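# Six arms lift a marquee roof onto the table

## Task

Using the six arms, whose feet sit on the tabletop (z=+0.72 m) at arm1 (+0.29, +0.65) facing -102°, arm2 (-0.22, +0.65) facing -85°, arm3 (-0.31, -0.65) facing +99°, arm4 (+0.24, -0.65) facing +83°, arm5 (-0.70, -0.07) facing +8° and arm6 (+0.70, +0.08) facing +166° (headings counter-clockwise from +x), lift the marquee's roof off its four posts and set it down low on the table. Then open the grippers and pull the arms away. The roof must stay there on its own, with no robot holding it. Every other object should stay where it started, upright and not leaning. Knocking or placing any rigid object outside the work area means failure.

## Robot and tools

Robots: six identical i2rt Big YAM arms named arm1 to arm6. Each has six revolute joints, a two-finger gripper and a wrist camera (arm1_cam_wrist to arm6_cam_wrist). Two fixed room cameras, cam_high and cam_low, also give views. The hand can reach roughly 1.0 m from the joint-1 axis. Joints move at different speeds, so the hand can sweep a wide, curved path between postures.

Frame: a single scene frame for everything. The origin is on the floor, +z is up, and the tabletop is near z=0.72 m. The foot positions and headings in the task are in this frame. The hand point lies midway between the fingertips. Its z axis runs along the fingers and its y axis is the direction in which the fingers open. Camera calibration (K, distortion, T_world_to_cam, pos_world) is supplied per camera using OpenCV conventions. It can be off by a few degrees and millimetres. Wrist camera poses are computed from reported joint angles, so they carry extra error.

Joint targets. All of them are absolute angles or widths, never offsets. Each arm's entry is its own object, keyed by joint name:
- joint1_rad: -2.879 to 2.879 rad. Turns the whole arm about its foot. Positive is counter-clockwise seen from above, and 0 points the arm along its foot's heading.
- joint2_rad: 0 to 3.141. Shoulder. At 0 the upper arm lies roughly level pointing backward, and increasing values raise it and bring it forward.
- joint3_rad: 0 to 3.019. Elbow. At 0 it is fully folded, and larger values open it.
- joint4_rad: -1.692 to 1.57. Hand pitch. Positive tilts the fingers up.
- joint5_rad: -1.57 to 1.57. Sideways hand swing. Positive goes toward the arm's right.
- joint6_rad: -2.094 to 2.094. Hand roll. Positive is clockwise when seen from behind the hand.
- gripper_m: 0 to 0.093 m. The gap between the fingertips. Grip force is about 50 to 62 N per pad, less on some units.
A joint counts as arrived within these tolerances: ±0.045, 0.14, 0.09, 0.055, 0.03, 0.035 rad and ±0.003 m.

Tools:
- execute_actions(actions, cameras). actions is a list holding at most one action. An action is an object keyed by robot name, and each robot gets {"joints": {...}} containing any subset of its joints. All named motions start together and may finish at different times. An empty list changes nothing and just reports state and images. cameras is an optional list of camera names, or "all". Leaving it out, null or ["all"] gives every camera, and [] gives none. An unknown key, camera name or out-of-range value causes the whole call to be rejected, and nothing moves.
- wait(seconds): 0 to 10. Commands nothing new and returns the same state and images.
- zoom_image(camera, region): region is [x0, y0, x1, y1] in pixels of that camera's latest full image (672x504, origin top-left), at most 504x504. It gives a more detailed crop.
- read_manual(section): returns only the URDF licence texts. It does not move anything.
- finished_scene(scene): call it with the scene number once the goal is met and holds steady. It cannot be undone.

Results: each robot's state comes back, including joint_positions and joint torques (the six arm joints in order, noisy, with per-unit offsets, and nonzero even in free air), followed by images listed in the order of the "pictures" line. joint_status shows how each commanded motion ended:
- off_target: stopped short of the target and may still be pushing.
- contact_stop or time_out: the joint now holds where it stopped. After time_out a joint can still push toward its target, or toward a point limited to 0.375, 0.375, 0.113, 0.225, 0.075, 0.3 rad from where it stands, and it will continue if the way clears. on_its_own lists these cases.
- not_followed, with "joint command not followed" and a cause line: a self- or inter-arm clearance check blocked the arm's targets. The gripper part still runs. The arm may keep retrying those targets until they become valid.
In on_its_own, "held at" means the joint's current target, not its current position. If you leave a joint or a robot out of an action, it keeps its old target. To stop a joint from pushing, send it its reported position. Very small changes may not move a joint at all. A joint carrying a load can slowly sag.

Hazards: the arms do not stop when they touch something. They keep pushing and can push hard. Continued pushing or holding heavy loads heats the motors. A MOTOR HOT line appears from 85 °C. At 100 °C an OVER-TEMPERATURE FAULT occurs: that arm and its gripper go limp and drop until cooled, and joint_status shows limit_stop_at_motor_heat. Afterwards, resend the targets. Two robots pressing hard against each other ends the run, and a hard collision may do the same. The clearance check can act too late, and it ignores fingers, gripper housings and wrist cameras. No status line reports robot-to-robot contact. Contact through a held object does not count. When a call reports a stop, any later motion, wait or finished_scene calls in that same reply are skipped. Avoid dropping the roof, slipping, slamming, or hitting the posts and other items. Loose objects may occasionally get nudged by outside forces. Faster completion of the robot motions is better, and thinking does not count toward that time.

Each tool is called after "Call:" as a command line: name --argument value for each argument, lists and objects as JSON in quotes; but a table of rows of numbers goes row by row, as --pt "numbers of a row", without its own name.

## Session

Call:
execute_actions --actions '[]'

Scene clock: 0.00 s.
Joint torques (N m, as the arm reports them, + toward a larger angle): no reading
Motor temperatures (°C, as the motors report them): arm1=[24 25 24 22 25 25] | arm2=[22 22 24 25 23 23] | arm3=[23 23 22 26 25 24] | arm4=[21 25 23 22 23 23] | arm5=[24 23 26 25 22 25] | arm6=[24 25 21 26 24 23]
arm1.joint_positions: joint1_rad=+0.264 joint2_rad=+0.423 joint3_rad=+0.537 joint4_rad=-1.254 joint5_rad=+0.205 joint6_rad=-0.386 gripper_m=+0.095
arm1.joint_status: not commanded
arm1.hand: x=+0.2644 y=+0.4644 z=+0.9876 quat_wxyz=(-0.045, -0.539, -0.808, +0.233) (m; scene frame)
arm2.joint_positions: joint1_rad=-0.365 joint2_rad=+0.529 joint3_rad=+0.390 joint4_rad=-1.016 joint5_rad=-0.242 joint6_rad=+0.313 gripper_m=+0.095
arm2.joint_status: not commanded
arm2.hand: x=-0.2335 y=+0.4417 z=+0.8599 quat_wxyz=(-0.230, -0.841, -0.486, +0.055) (m; scene frame)
arm3.joint_positions: joint1_rad=+0.100 joint2_rad=+0.340 joint3_rad=+0.661 joint4_rad=-1.383 joint5_rad=+0.313 joint6_rad=+0.492 gripper_m=+0.094
arm3.joint_status: not commanded
arm3.hand: x=-0.3076 y=-0.4737 z=+0.9801 quat_wxyz=(-0.231, +0.578, -0.764, -0.169) (m; scene frame)
arm4.joint_positions: joint1_rad=-0.213 joint2_rad=+0.478 joint3_rad=+0.487 joint4_rad=-1.116 joint5_rad=-0.152 joint6_rad=-0.537 gripper_m=+0.095
arm4.joint_status: not commanded
arm4.hand: x=+0.2745 y=-0.4449 z=+0.8829 quat_wxyz=(-0.191, +0.776, -0.581, -0.155) (m; scene frame)
arm5.joint_positions: joint1_rad=+0.396 joint2_rad=+0.402 joint3_rad=+0.596 joint4_rad=-1.283 joint5_rad=+0.100 joint6_rad=+0.233 gripper_m=+0.095
arm5.joint_status: not commanded
arm5.hand: x=-0.5265 y=+0.0048 z=+0.9192 quat_wxyz=(-0.239, +0.118, -0.963, -0.040) (m; scene frame)
arm6.joint_positions: joint1_rad=-0.297 joint2_rad=+0.503 joint3_rad=+0.450 joint4_rad=-1.052 joint5_rad=-0.299 joint6_rad=-0.184 gripper_m=+0.094
arm6.joint_status: not commanded
arm6.hand: x=+0.4920 y=+0.1495 z=+0.8943 quat_wxyz=(+0.057, +0.954, -0.145, -0.258) (m; scene frame)
pictures: arm1_cam_wrist, arm2_cam_wrist, arm3_cam_wrist, arm4_cam_wrist, arm5_cam_wrist, arm6_cam_wrist, cam_high, cam_low
Images, in order (width x height): arm1_cam_wrist 672x504, arm2_cam_wrist 672x504, arm3_cam_wrist 672x504, arm4_cam_wrist 672x504, arm5_cam_wrist 672x504, arm6_cam_wrist 672x504, cam_high 672x504, cam_low 672x504.

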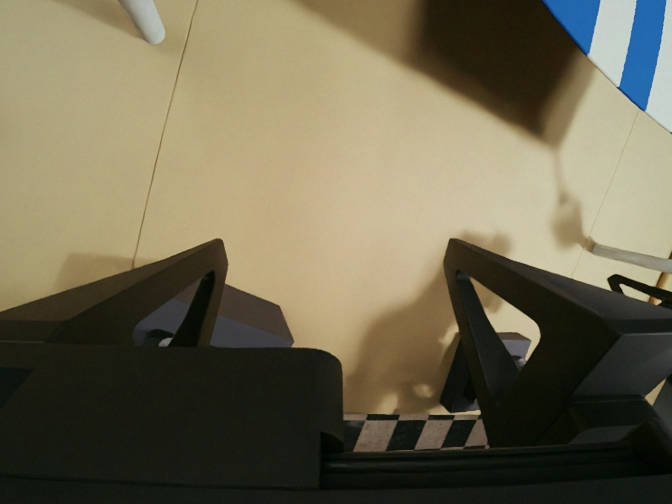

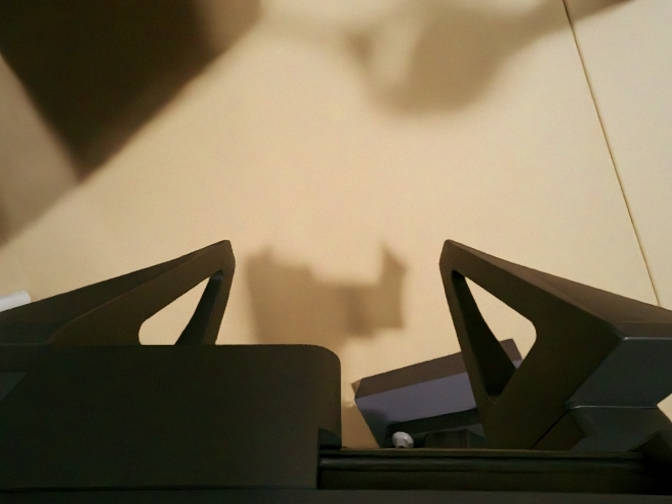

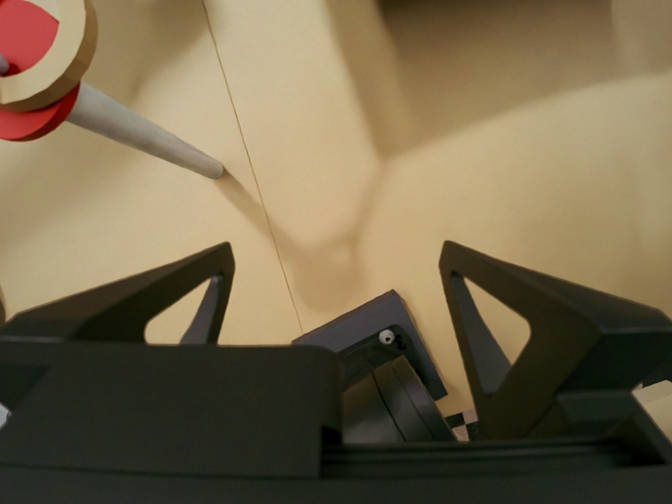

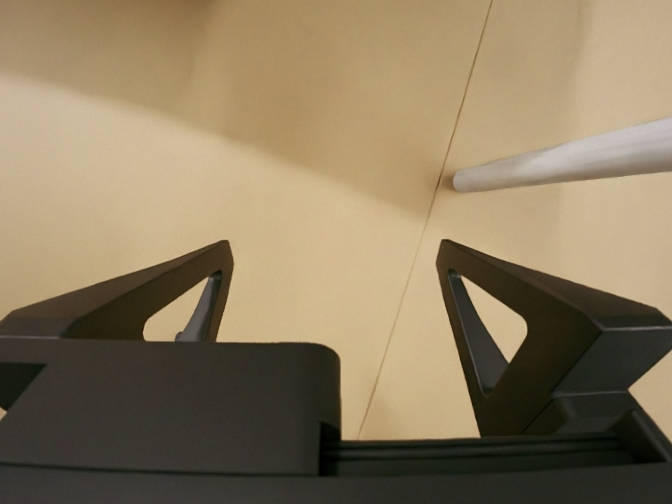

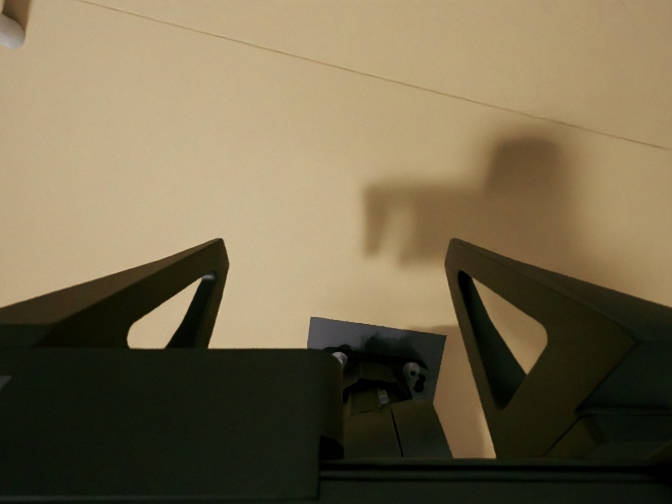

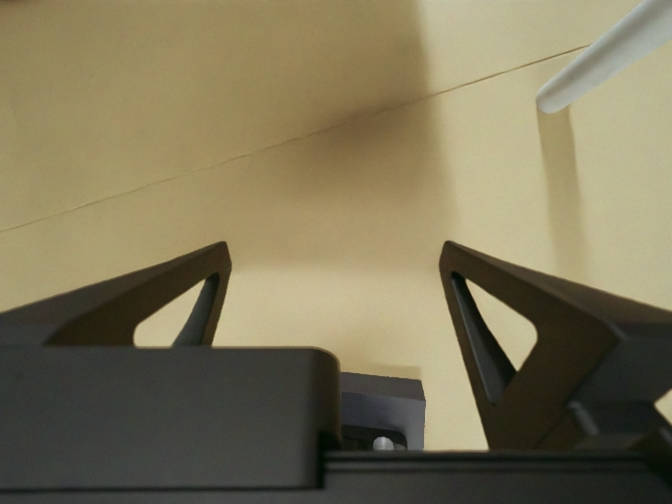

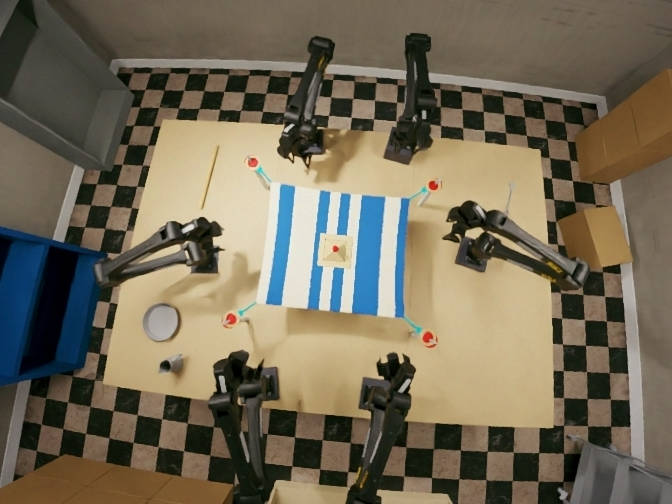

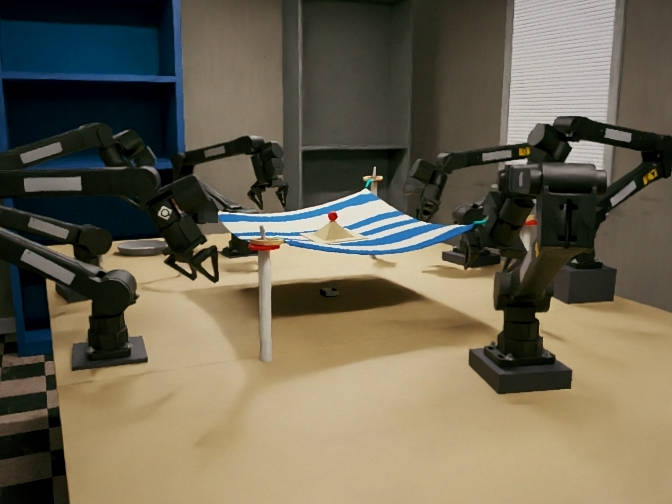

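Call:
zoom_image --camera "cam_low" --region '[200, 150, 420, 315]'

Call:
zoom_image --camera "cam_high" --region '[200, 140, 340, 245]'

Call:
zoom_image --camera "cam_high" --region '[360, 290, 460, 365]'

Call:
zoom_image --camera "cam_high" --region '[200, 285, 300, 360]'

Call:
zoom_image --camera "cam_high" --region '[380, 150, 480, 225]'

Region (200, 150, 420, 315) of cam_low's 672x504 image, scaled by 2.291, with more detail than that image has; it fills the top 378 rows of this view, and the rest is white.

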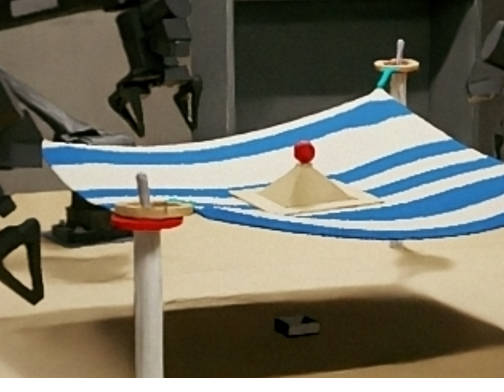

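Region (200, 140, 340, 245) of cam_high's 672x504 image, scaled by 3.600, with more detail than that image has; it fills the top 378 rows of this view, and the rest is white.

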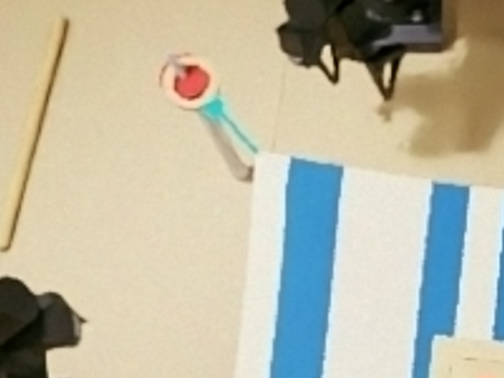

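Region (360, 290, 460, 365) of cam_high's 672x504 image, scaled by 5.040, with more detail than that image has; it fills the top 378 rows of this view, and the rest is white.

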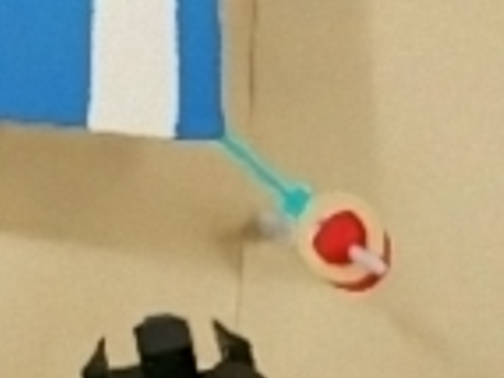

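Region (200, 285, 300, 360) of cam_high's 672x504 image, scaled by 5.040, with more detail than that image has; it fills the top 378 rows of this view, and the rest is white.

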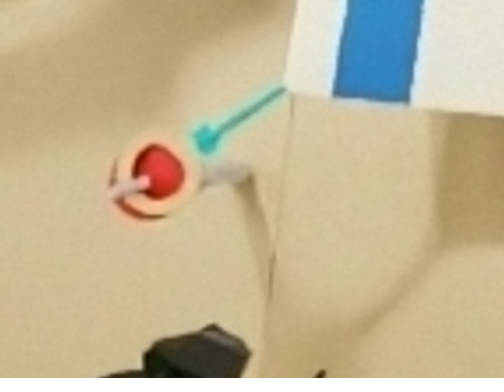

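Region (380, 150, 480, 225) of cam_high's 672x504 image, scaled by 5.040, with more detail than that image has; it fills the top 378 rows of this view, and the rest is white.

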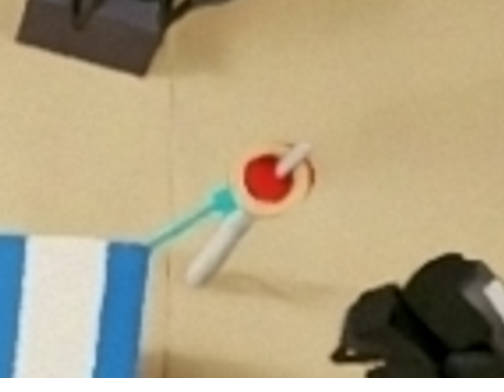

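Call:
execute_actions --actions '[{"arm1":{"joints":{"joint1_rad":0.1,"joint2_rad":1.0,"joint3_rad":1.3,"joint4_rad":-1.68,"joint5_rad":0,"joint6_rad":0.6}},"arm2":{"joints":{"joint1_rad":-0.15,"joint2_rad":1.0,"joint3_rad":1.3,"joint4_rad":-1.68,"joint5_rad":0,"joint6_rad":-0.6}},"arm3":{"joints":{"joint1_rad":-0.2,"joint2_rad":1.0,"joint3_rad":1.3,"joint4_rad":-1.68,"joint5_rad":0,"joint6_rad":0.6}},"arm4":{"joints":{"joint1_rad":0.05,"joint2_rad":1.0,"joint3_rad":1.3,"joint4_rad":-1.68,"joint5_rad":0,"joint6_rad":-0.6}},"arm5":{"joints":{"joint1_rad":0.1,"joint2_rad":0.25,"joint3_rad":0.55,"joint4_rad":-1.5,"joint5_rad":0}},"arm6":{"joints":{"joint1_rad":0.5,"joint2_rad":0.25,"joint3_rad":0.55,"joint4_rad":-1.5,"joint5_rad":0}}}]'

Scene clock: 36.60 s.
Joint torques (N m, as the arm reports them, + toward a larger angle): arm1=[-0.28 -3.72 13.18  0.4   0.    0.06] | arm2=[-0.93 -4.2  10.82  0.85  0.03 -0.08] | arm3=[ 0.12 -4.88 11.76 -0.6  -0.18 -0.02] | arm4=[ 1.32 -4.59 14.41  0.31  0.04 -0.21] | arm5=[-0.81  4.5   8.23  0.56 -0.15 -0.02] | arm6=[ 1.32  3.16 12.9   0.97  0.09  0.04]
Motor temperatures (°C, as the motors report them): arm1=[24 25 30 22 25 25] | arm2=[22 22 32 25 23 23] | arm3=[23 23 29 26 25 24] | arm4=[21 25 30 22 23 23] | arm5=[24 23 31 25 22 25] | arm6=[24 25 29 26 24 23]
arm1.joint_positions: joint1_rad=+0.103 joint2_rad=+0.996 joint3_rad=+1.257 joint4_rad=-1.667 joint5_rad=+0.004 joint6_rad=+0.585 gripper_m=+0.095
arm1.joint_status: all done
arm1.hand: x=+0.2583 y=+0.3715 z=+1.1583 quat_wxyz=(-0.073, -0.902, -0.424, +0.045) (m; scene frame)
arm2.joint_positions: joint1_rad=-0.153 joint2_rad=+0.996 joint3_rad=+1.264 joint4_rad=-1.667 joint5_rad=-0.002 joint6_rad=-0.592 gripper_m=+0.095
arm2.joint_status: all done
arm2.hand: x=-0.2339 y=+0.3671 z=+1.0973 quat_wxyz=(-0.040, -0.489, -0.868, +0.076) (m; scene frame)
arm3.joint_positions: joint1_rad=-0.195 joint2_rad=+1.005 joint3_rad=+1.250 joint4_rad=-1.664 joint5_rad=+0.004 joint6_rad=+0.593 gripper_m=+0.094
arm3.joint_status: all done
joint sent to its limit — the command would take arm3.joint4_rad past its lower limit, so that joint was sent only as far as its limit.
arm3.hand: x=-0.3094 y=-0.3629 z=+1.0812 quat_wxyz=(-0.035, +0.469, -0.880, -0.061) (m; scene frame)
arm4.joint_positions: joint1_rad=+0.048 joint2_rad=+1.000 joint3_rad=+1.252 joint4_rad=-1.669 joint5_rad=-0.003 joint6_rad=-0.585 gripper_m=+0.095
arm4.joint_status: all done
arm4.hand: x=+0.2475 y=-0.3715 z=+1.0712 quat_wxyz=(-0.072, +0.871, -0.484, -0.039) (m; scene frame)
arm5.joint_positions: joint1_rad=+0.110 joint2_rad=+0.251 joint3_rad=+0.552 joint4_rad=-1.489 joint5_rad=+0.005 joint6_rad=+0.233 gripper_m=+0.095
arm5.joint_status: all done
arm5.hand: x=-0.5744 y=-0.0439 z=+0.8971 quat_wxyz=(-0.185, -0.009, -0.982, -0.040) (m; scene frame)
arm6.joint_positions: joint1_rad=+0.490 joint2_rad=+0.251 joint3_rad=+0.496 joint4_rad=-1.492 joint5_rad=-0.004 joint6_rad=-0.184 gripper_m=+0.094
arm6.joint_status: all done
arm6.hand: x=+0.5806 y=+0.0533 z=+0.9067 quat_wxyz=(+0.012, +0.966, +0.204, -0.156) (m; scene frame)
pictures: arm1_cam_wrist, arm2_cam_wrist, arm3_cam_wrist, arm4_cam_wrist, arm5_cam_wrist, arm6_cam_wrist, cam_high, cam_low
camera_calibration (this result's frames):
arm1_cam_wrist: T_world_to_cam=[[-0.774, 0.626143, -0.0941754, 0.0742932], [0.525008, 0.717771, 0.457352, -0.924927], [0.353965, 0.304548, -0.884285, 0.941924], [0, 0, 0, 1]] pos_world=[0.209689, 0.330507, 1.26294]
arm2_cam_wrist: T_world_to_cam=[[-0.858741, -0.504272, 0.0909542, -0.117776], [-0.411115, 0.783994, 0.465121, -0.887896], [-0.305855, 0.362026, -0.880562, 0.88507], [0, 0, 0, 1]] pos_world=[-0.195464, 0.316296, 1.20305]
arm3_cam_wrist: T_world_to_cam=[[0.828645, -0.555468, -0.0692987, 0.129158], [-0.461347, -0.747801, 0.477444, -0.924394], [-0.317027, -0.363661, -0.875925, 0.843704], [0, 0, 0, 1]] pos_world=[-0.266017, -0.312697, 1.18932]
arm4_cam_wrist: T_world_to_cam=[[0.845586, 0.5248, 0.0978223, -0.122779], [0.429798, -0.777947, 0.458336, -0.882738], [0.316636, -0.345519, -0.883379, 0.859839], [0, 0, 0, 1]] pos_world=[0.210964, -0.325198, 1.17616]
arm5_cam_wrist: T_world_to_cam=[[0.00251437, -0.996519, -0.0833241, 0.0301841], [-0.962785, -0.0249316, 0.269118, -0.787856], [-0.270258, 0.0795465, -0.959496, 0.83282], [0, 0, 0, 1]] pos_world=[-0.533535, -0.0558114, 1.01363]
arm6_cam_wrist: T_world_to_cam=[[-0.402196, 0.914494, 0.0440265, 0.142855], [0.876919, 0.370957, 0.305622, -0.80187], [0.263158, 0.161528, -0.951135, 0.824904], [0, 0, 0, 1]] pos_world=[0.543551, 0.0335739, 1.02337]
Images, in order (width x height): arm1_cam_wrist 672x504, arm2_cam_wrist 672x504, arm3_cam_wrist 672x504, arm4_cam_wrist 672x504, arm5_cam_wrist 672x504, arm6_cam_wrist 672x504, cam_high 672x504, cam_low 672x504.

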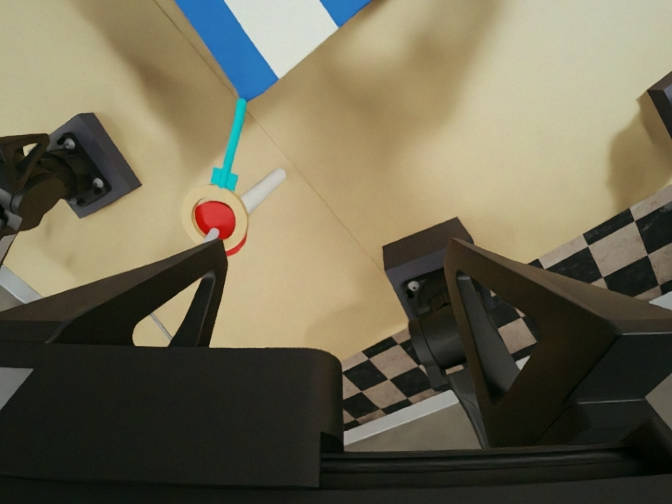

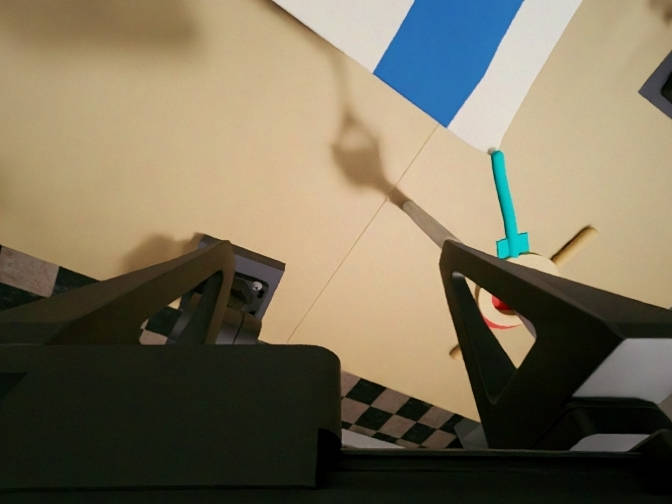

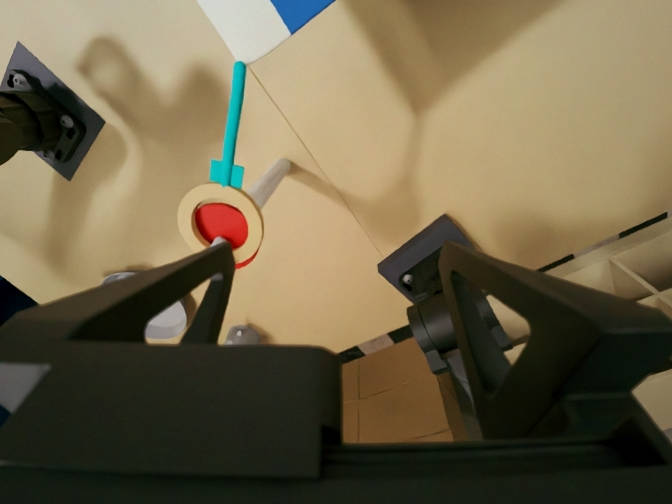

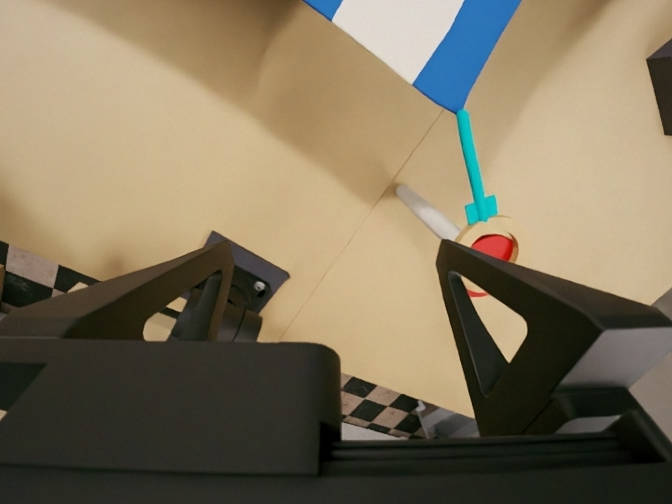

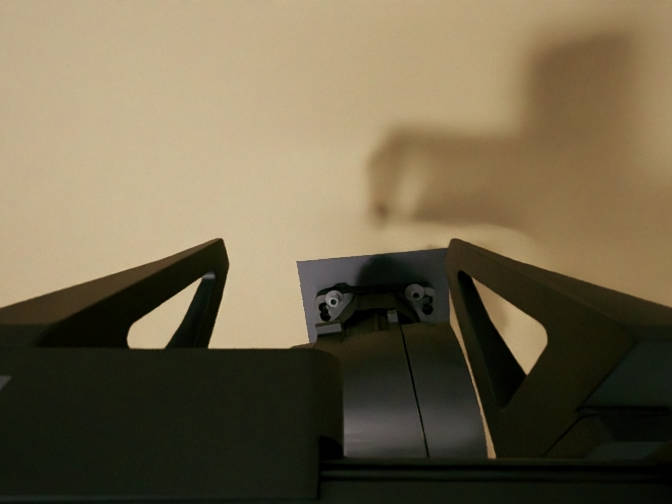

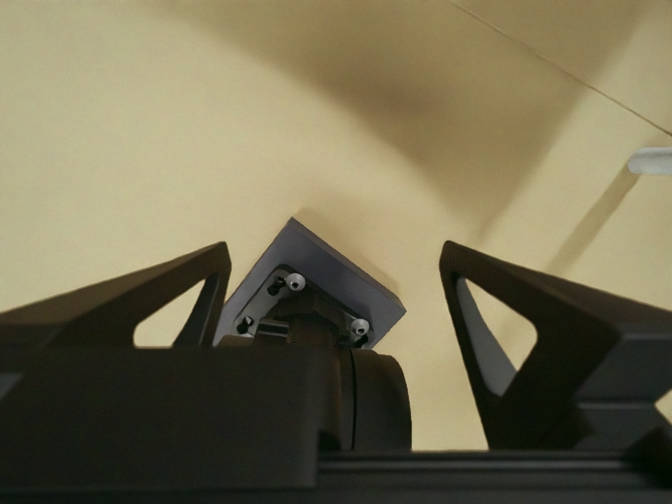

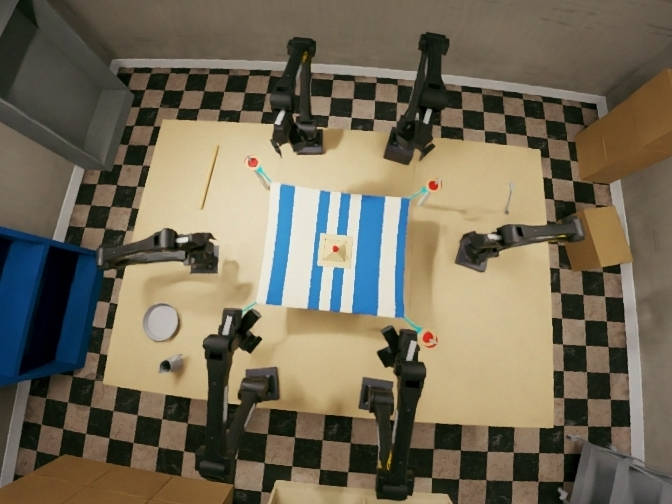

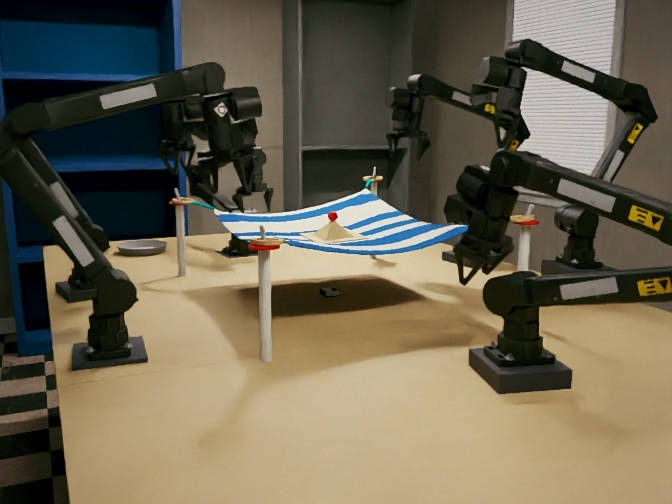

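Call:
execute_actions --actions '[{"arm1":{"joints":{"joint1_rad":0.542,"joint2_rad":1.242,"joint3_rad":1.17,"joint4_rad":-1.461,"joint6_rad":1.21}},"arm2":{"joints":{"joint1_rad":-0.694,"joint2_rad":1.253,"joint3_rad":1.45,"joint4_rad":-1.69,"joint6_rad":-1.48}},"arm3":{"joints":{"joint1_rad":0.14,"joint2_rad":1.205,"joint3_rad":1.29,"joint4_rad":-1.6,"joint6_rad":1.21}},"arm4":{"joints":{"joint1_rad":-0.402,"joint2_rad":1.253,"joint3_rad":1.396,"joint4_rad":-1.68,"joint6_rad":-1.35}}}]' --cameras '["arm1_cam_wrist","arm2_cam_wrist","arm3_cam_wrist","arm4_cam_wrist","cam_low"]'

Scene clock: 66.63 s.
Joint torques (N m, as the arm reports them, + toward a larger angle): arm1=[-0.44 -9.64 10.62  0.9   0.11  0.06] | arm2=[-1.24 -8.94 10.34  0.67 -0.1  -0.08] | arm3=[-0.03 -7.58 10.65 -0.25 -0.06 -0.01] | arm4=[ 1.6  -9.44 13.12  0.13 -0.09 -0.22] | arm5=[-0.65  4.06  8.21  0.58 -0.13 -0.02] | arm6=[ 0.97  3.28 12.87  1.09  0.1   0.04]
Motor temperatures (°C, as the motors report them): arm1=[24 25 32 22 25 25] | arm2=[22 22 34 25 23 23] | arm3=[23 23 32 26 25 24] | arm4=[21 25 32 22 23 23] | arm5=[24 23 30 25 22 25] | arm6=[24 25 31 26 24 23]
arm1.joint_positions: joint1_rad=+0.547 joint2_rad=+1.260 joint3_rad=+1.156 joint4_rad=-1.471 joint5_rad=+0.001 joint6_rad=+1.195 gripper_m=+0.095
arm1.joint_status: all done
arm1.hand: x=+0.4045 y=+0.3212 z=+1.0439 quat_wxyz=(-0.001, -0.937, -0.349, +0.001) (m; scene frame)
arm2.joint_positions: joint1_rad=-0.698 joint2_rad=+1.263 joint3_rad=+1.421 joint4_rad=-1.683 joint5_rad=+0.000 joint6_rad=-1.473 gripper_m=+0.095
arm2.joint_status: all done
arm2.hand: x=-0.4222 y=+0.3516 z=+1.0794 quat_wxyz=(+0.006, -0.339, -0.940, +0.022) (m; scene frame)
arm3.joint_positions: joint1_rad=+0.145 joint2_rad=+1.206 joint3_rad=+1.255 joint4_rad=-1.606 joint5_rad=+0.002 joint6_rad=+1.203 gripper_m=+0.094
arm3.joint_status: all done
arm3.hand: x=-0.4218 y=-0.3312 z=+1.0261 quat_wxyz=(+0.001, +0.347, -0.938, -0.002) (m; scene frame)
arm4.joint_positions: joint1_rad=-0.407 joint2_rad=+1.271 joint3_rad=+1.361 joint4_rad=-1.673 joint5_rad=-0.001 joint6_rad=-1.335 gripper_m=+0.095
arm4.joint_status: all done
arm4.hand: x=+0.4034 y=-0.3411 z=+1.0344 quat_wxyz=(+0.001, +0.936, -0.352, -0.002) (m; scene frame)
arm5.joint_positions: joint1_rad=+0.110 joint2_rad=+0.251 joint3_rad=+0.552 joint4_rad=-1.489 joint5_rad=+0.005 joint6_rad=+0.233 gripper_m=+0.095
arm5.joint_status: not commanded
arm5.hand: x=-0.5744 y=-0.0439 z=+0.8971 quat_wxyz=(-0.185, -0.009, -0.982, -0.040) (m; scene frame)
arm6.joint_positions: joint1_rad=+0.490 joint2_rad=+0.251 joint3_rad=+0.496 joint4_rad=-1.492 joint5_rad=-0.004 joint6_rad=-0.184 gripper_m=+0.094
arm6.joint_status: not commanded
arm6.hand: x=+0.5806 y=+0.0533 z=+0.9067 quat_wxyz=(+0.012, +0.966, +0.204, -0.156) (m; scene frame)
pictures: arm1_cam_wrist, arm2_cam_wrist, arm3_cam_wrist, arm4_cam_wrist, cam_low
camera_calibration (this result's frames):
arm1_cam_wrist: T_world_to_cam=[[-0.657468, 0.753476, -0.00320926, 0.025158], [0.61219, 0.536659, 0.580707, -1.01914], [0.439271, 0.379831, -0.814107, 0.672321], [0, 0, 0, 1]] pos_world=[0.345117, 0.272605, 1.13924]
arm2_cam_wrist: T_world_to_cam=[[-0.642602, -0.764934, 0.0440259, -0.0521694], [-0.603928, 0.541031, 0.585283, -1.07054], [-0.471522, 0.349516, -0.809633, 0.675185], [0, 0, 0, 1]] pos_world=[-0.36169, 0.303303, 1.17552]
arm3_cam_wrist: T_world_to_cam=[[0.649529, -0.760335, 0.00166977, 0.0198373], [-0.620493, -0.528795, 0.579106, -1.02512], [-0.439431, -0.377182, -0.815251, 0.653029], [0, 0, 0, 1]] pos_world=[-0.362001, -0.280683, 1.126]
arm4_cam_wrist: T_world_to_cam=[[0.653881, 0.756582, 0.00477098, -0.0143451], [0.617267, -0.537102, 0.574894, -1.02329], [0.437517, -0.372967, -0.818214, 0.662937], [0, 0, 0, 1]] pos_world=[0.350975, -0.291503, 1.13078]
Images, in order (width x height): arm1_cam_wrist 672x504, arm2_cam_wrist 672x504, arm3_cam_wrist 672x504, arm4_cam_wrist 672x504, cam_low 672x504.

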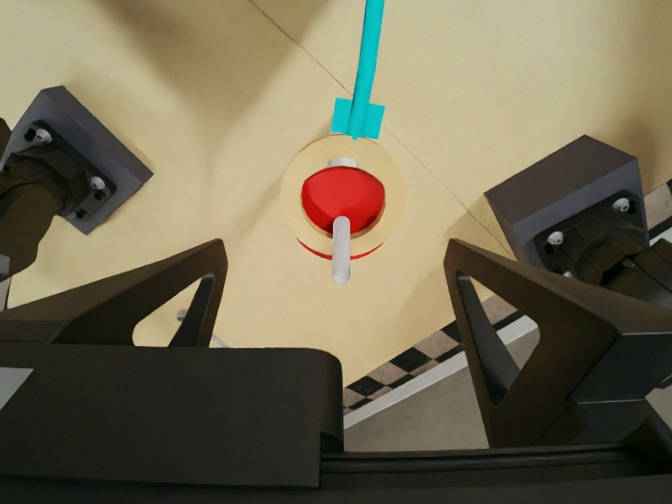

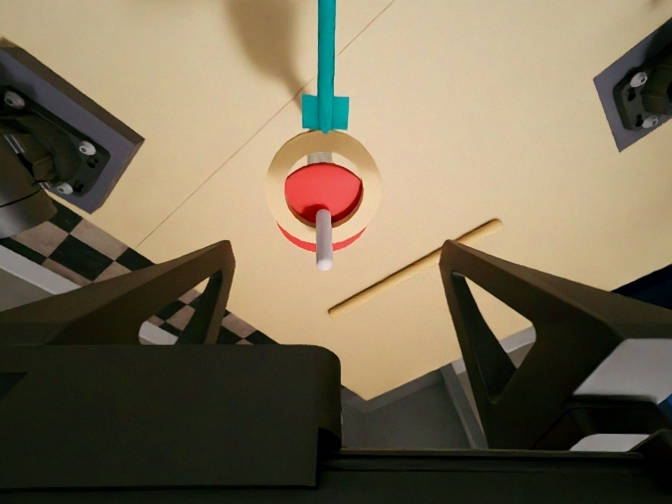

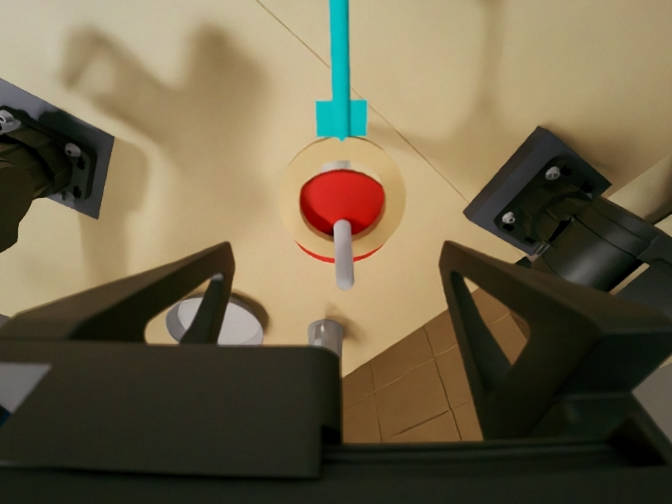

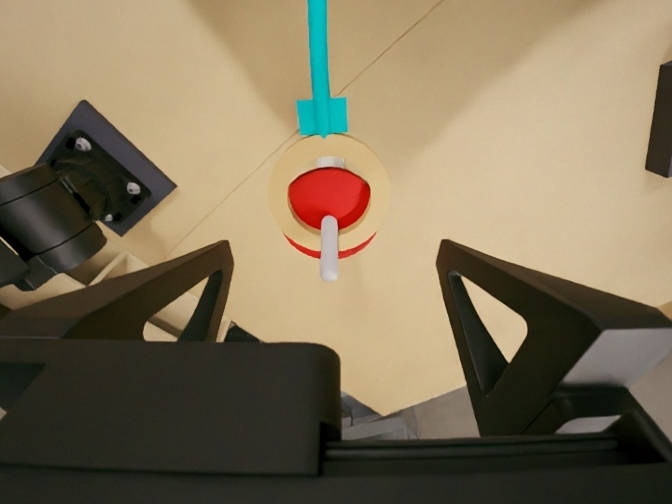

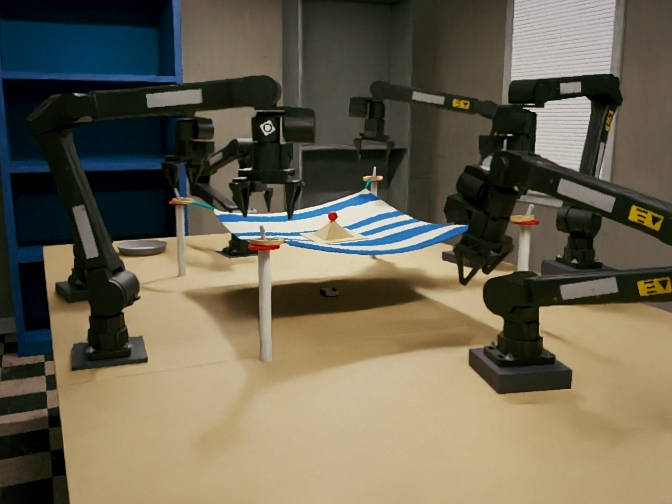

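Call:
execute_actions --actions '[{"arm1":{"joints":{"joint3_rad":1.04,"joint4_rad":-1.31}},"arm2":{"joints":{"joint3_rad":1.29,"joint4_rad":-1.57}},"arm3":{"joints":{"joint3_rad":1.165,"joint4_rad":-1.505}},"arm4":{"joints":{"joint3_rad":1.265,"joint4_rad":-1.57}}}]' --cameras '["arm1_cam_wrist","arm2_cam_wrist","arm3_cam_wrist","arm4_cam_wrist","cam_low"]'

Scene clock: 79.53 s.
Joint torques (N m, as the arm reports them, + toward a larger angle): arm1=[-0.45 -8.7   9.68  1.1   0.12  0.06] | arm2=[-1.2  -8.52  8.4   1.44 -0.13 -0.06] | arm3=[ 0.45 -7.15  8.05 -0.06 -0.05  0.02] | arm4=[ 1.59 -8.8  10.67  1.   -0.09 -0.21] | arm5=[-1.35  4.33  8.03  0.58 -0.14 -0.03] | arm6=[ 0.77  3.13 12.78  1.05  0.1   0.03]
Motor temperatures (°C, as the motors report them): arm1=[24 26 31 22 25 25] | arm2=[22 23 35 25 23 23] | arm3=[23 24 32 26 25 24] | arm4=[21 26 32 22 23 23] | arm5=[24 23 30 25 22 25] | arm6=[24 25 32 26 24 23]
arm1.joint_positions: joint1_rad=+0.547 joint2_rad=+1.254 joint3_rad=+1.032 joint4_rad=-1.326 joint5_rad=+0.001 joint6_rad=+1.195 gripper_m=+0.095
arm1.joint_status: all done
arm1.hand: x=+0.4036 y=+0.3237 z=+0.9992 quat_wxyz=(-0.015, -0.937, -0.349, +0.001) (m; scene frame)
arm2.joint_positions: joint1_rad=-0.698 joint2_rad=+1.253 joint3_rad=+1.289 joint4_rad=-1.583 joint5_rad=+0.000 joint6_rad=-1.473 gripper_m=+0.095
arm2.joint_status: all done
arm2.hand: x=-0.4193 y=+0.3558 z=+1.0322 quat_wxyz=(+0.003, -0.339, -0.941, +0.011) (m; scene frame)
arm3.joint_positions: joint1_rad=+0.145 joint2_rad=+1.203 joint3_rad=+1.166 joint4_rad=-1.516 joint5_rad=+0.002 joint6_rad=+1.203 gripper_m=+0.094
arm3.joint_status: all done
arm3.hand: x=-0.4218 y=-0.3315 z=+0.9934 quat_wxyz=(+0.000, +0.347, -0.938, -0.004) (m; scene frame)
arm4.joint_positions: joint1_rad=-0.407 joint2_rad=+1.264 joint3_rad=+1.257 joint4_rad=-1.583 joint5_rad=-0.001 joint6_rad=-1.335 gripper_m=+0.095
arm4.joint_status: all done
arm4.hand: x=+0.4021 y=-0.3433 z=+0.9975 quat_wxyz=(+0.004, +0.936, -0.352, -0.003) (m; scene frame)
arm5.joint_positions: joint1_rad=+0.110 joint2_rad=+0.251 joint3_rad=+0.552 joint4_rad=-1.489 joint5_rad=+0.005 joint6_rad=+0.233 gripper_m=+0.095
arm5.joint_status: not commanded
arm5.hand: x=-0.5744 y=-0.0439 z=+0.8971 quat_wxyz=(-0.185, -0.009, -0.982, -0.040) (m; scene frame)
arm6.joint_positions: joint1_rad=+0.490 joint2_rad=+0.251 joint3_rad=+0.496 joint4_rad=-1.492 joint5_rad=-0.004 joint6_rad=-0.184 gripper_m=+0.094
arm6.joint_status: not commanded
arm6.hand: x=+0.5806 y=+0.0533 z=+0.9067 quat_wxyz=(+0.012, +0.966, +0.204, -0.156) (m; scene frame)
pictures: arm1_cam_wrist, arm2_cam_wrist, arm3_cam_wrist, arm4_cam_wrist, cam_low
camera_calibration (this result's frames):
arm1_cam_wrist: T_world_to_cam=[[-0.657041, 0.753294, -0.0290621, 0.048282], [0.607086, 0.551583, 0.572017, -0.988053], [0.446927, 0.358195, -0.819727, 0.644907], [0, 0, 0, 1]] pos_world=[0.34333, 0.27762, 1.09523]
arm2_cam_wrist: T_world_to_cam=[[-0.642733, -0.765805, 0.0208961, -0.0208547], [-0.611768, 0.529487, 0.587694, -1.04512], [-0.461123, 0.364947, -0.808814, 0.634822], [0, 0, 0, 1]] pos_world=[-0.360044, 0.305732, 1.1281]
arm3_cam_wrist: T_world_to_cam=[[0.649228, -0.760589, -0.00260692, 0.0236954], [-0.619814, -0.531045, 0.577774, -1.00546], [-0.440833, -0.373491, -0.816193, 0.627818], [0, 0, 0, 1]] pos_world=[-0.361819, -0.281438, 1.09341]
arm4_cam_wrist: T_world_to_cam=[[0.653583, 0.756854, -0.00117155, -0.0055222], [0.619114, -0.533745, 0.576033, -1.00319], [0.435348, -0.377211, -0.817425, 0.631119], [0, 0, 0, 1]] pos_world=[0.349942, -0.293203, 1.09376]
Images, in order (width x height): arm1_cam_wrist 672x504, arm2_cam_wrist 672x504, arm3_cam_wrist 672x504, arm4_cam_wrist 672x504, cam_low 672x504.

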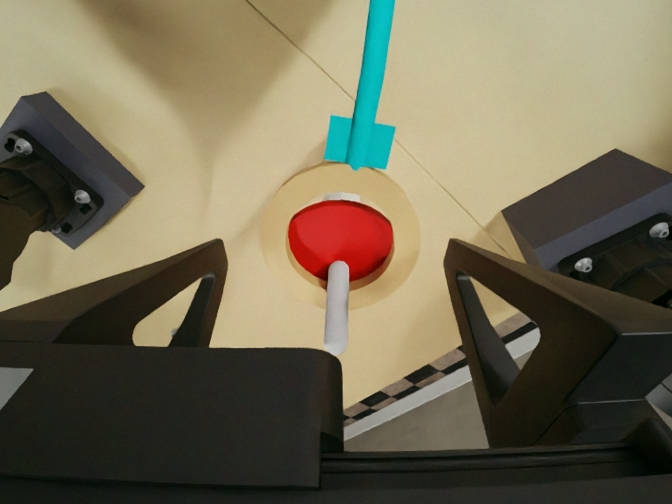

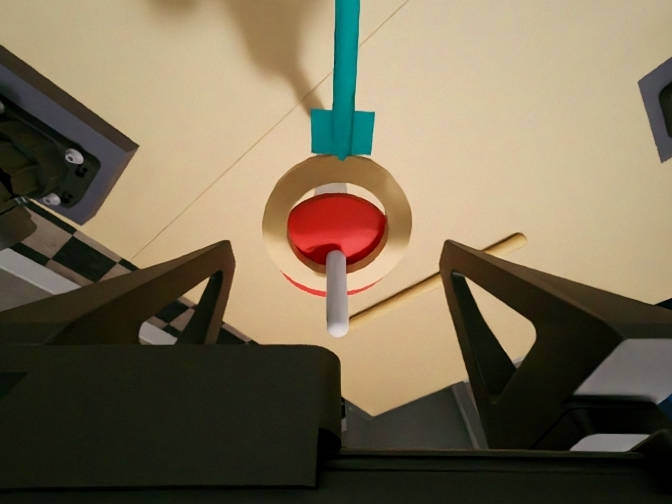

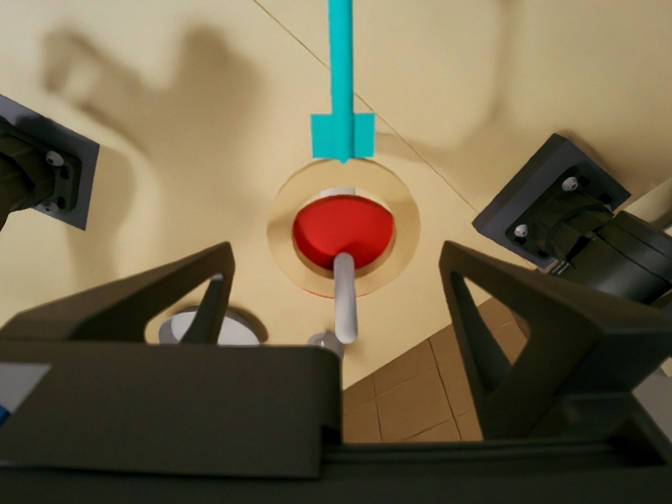

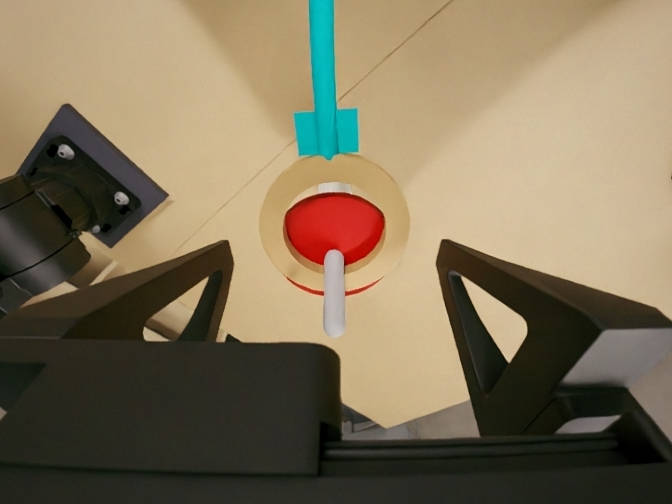

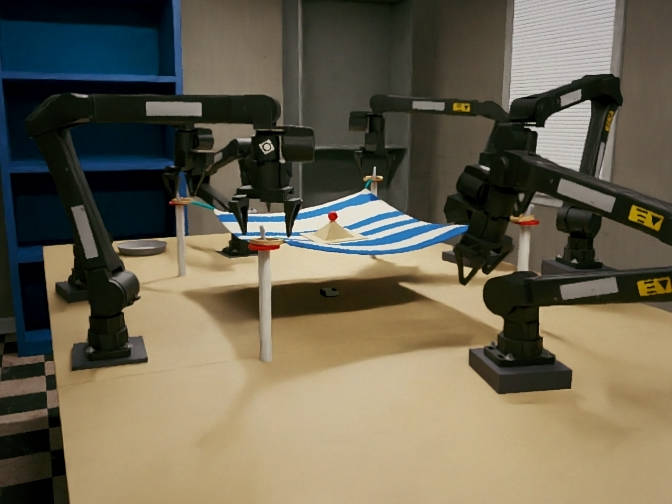

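Call:
zoom_image --camera "cam_low" --region '[215, 180, 315, 260]'

Call:
zoom_image --camera "cam_low" --region '[150, 160, 220, 216]'

Region (215, 180, 315, 260) of cam_low's 672x504 image, scaled by 5.040, with more detail than that image has; it fills the top 403 rows of this view, and the rest is white.

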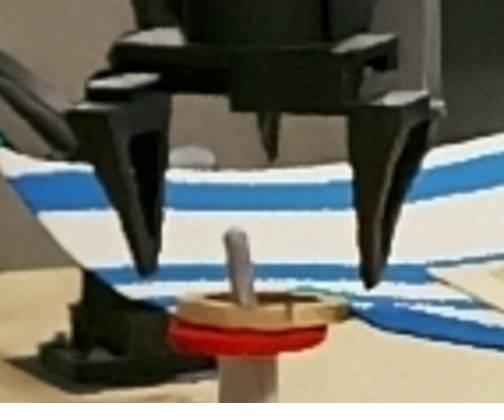

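Region (150, 160, 220, 216) of cam_low's 672x504 image, scaled by 7.200, with more detail than that image has; it fills the top 403 rows of this view, and the rest is white.

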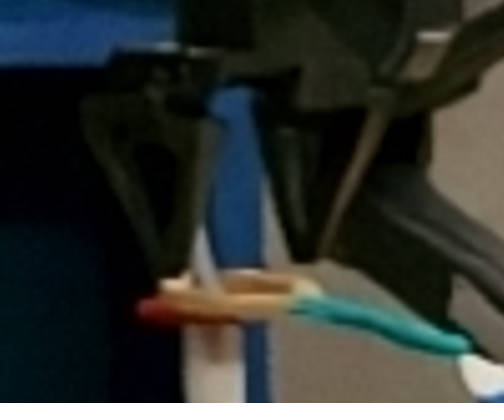

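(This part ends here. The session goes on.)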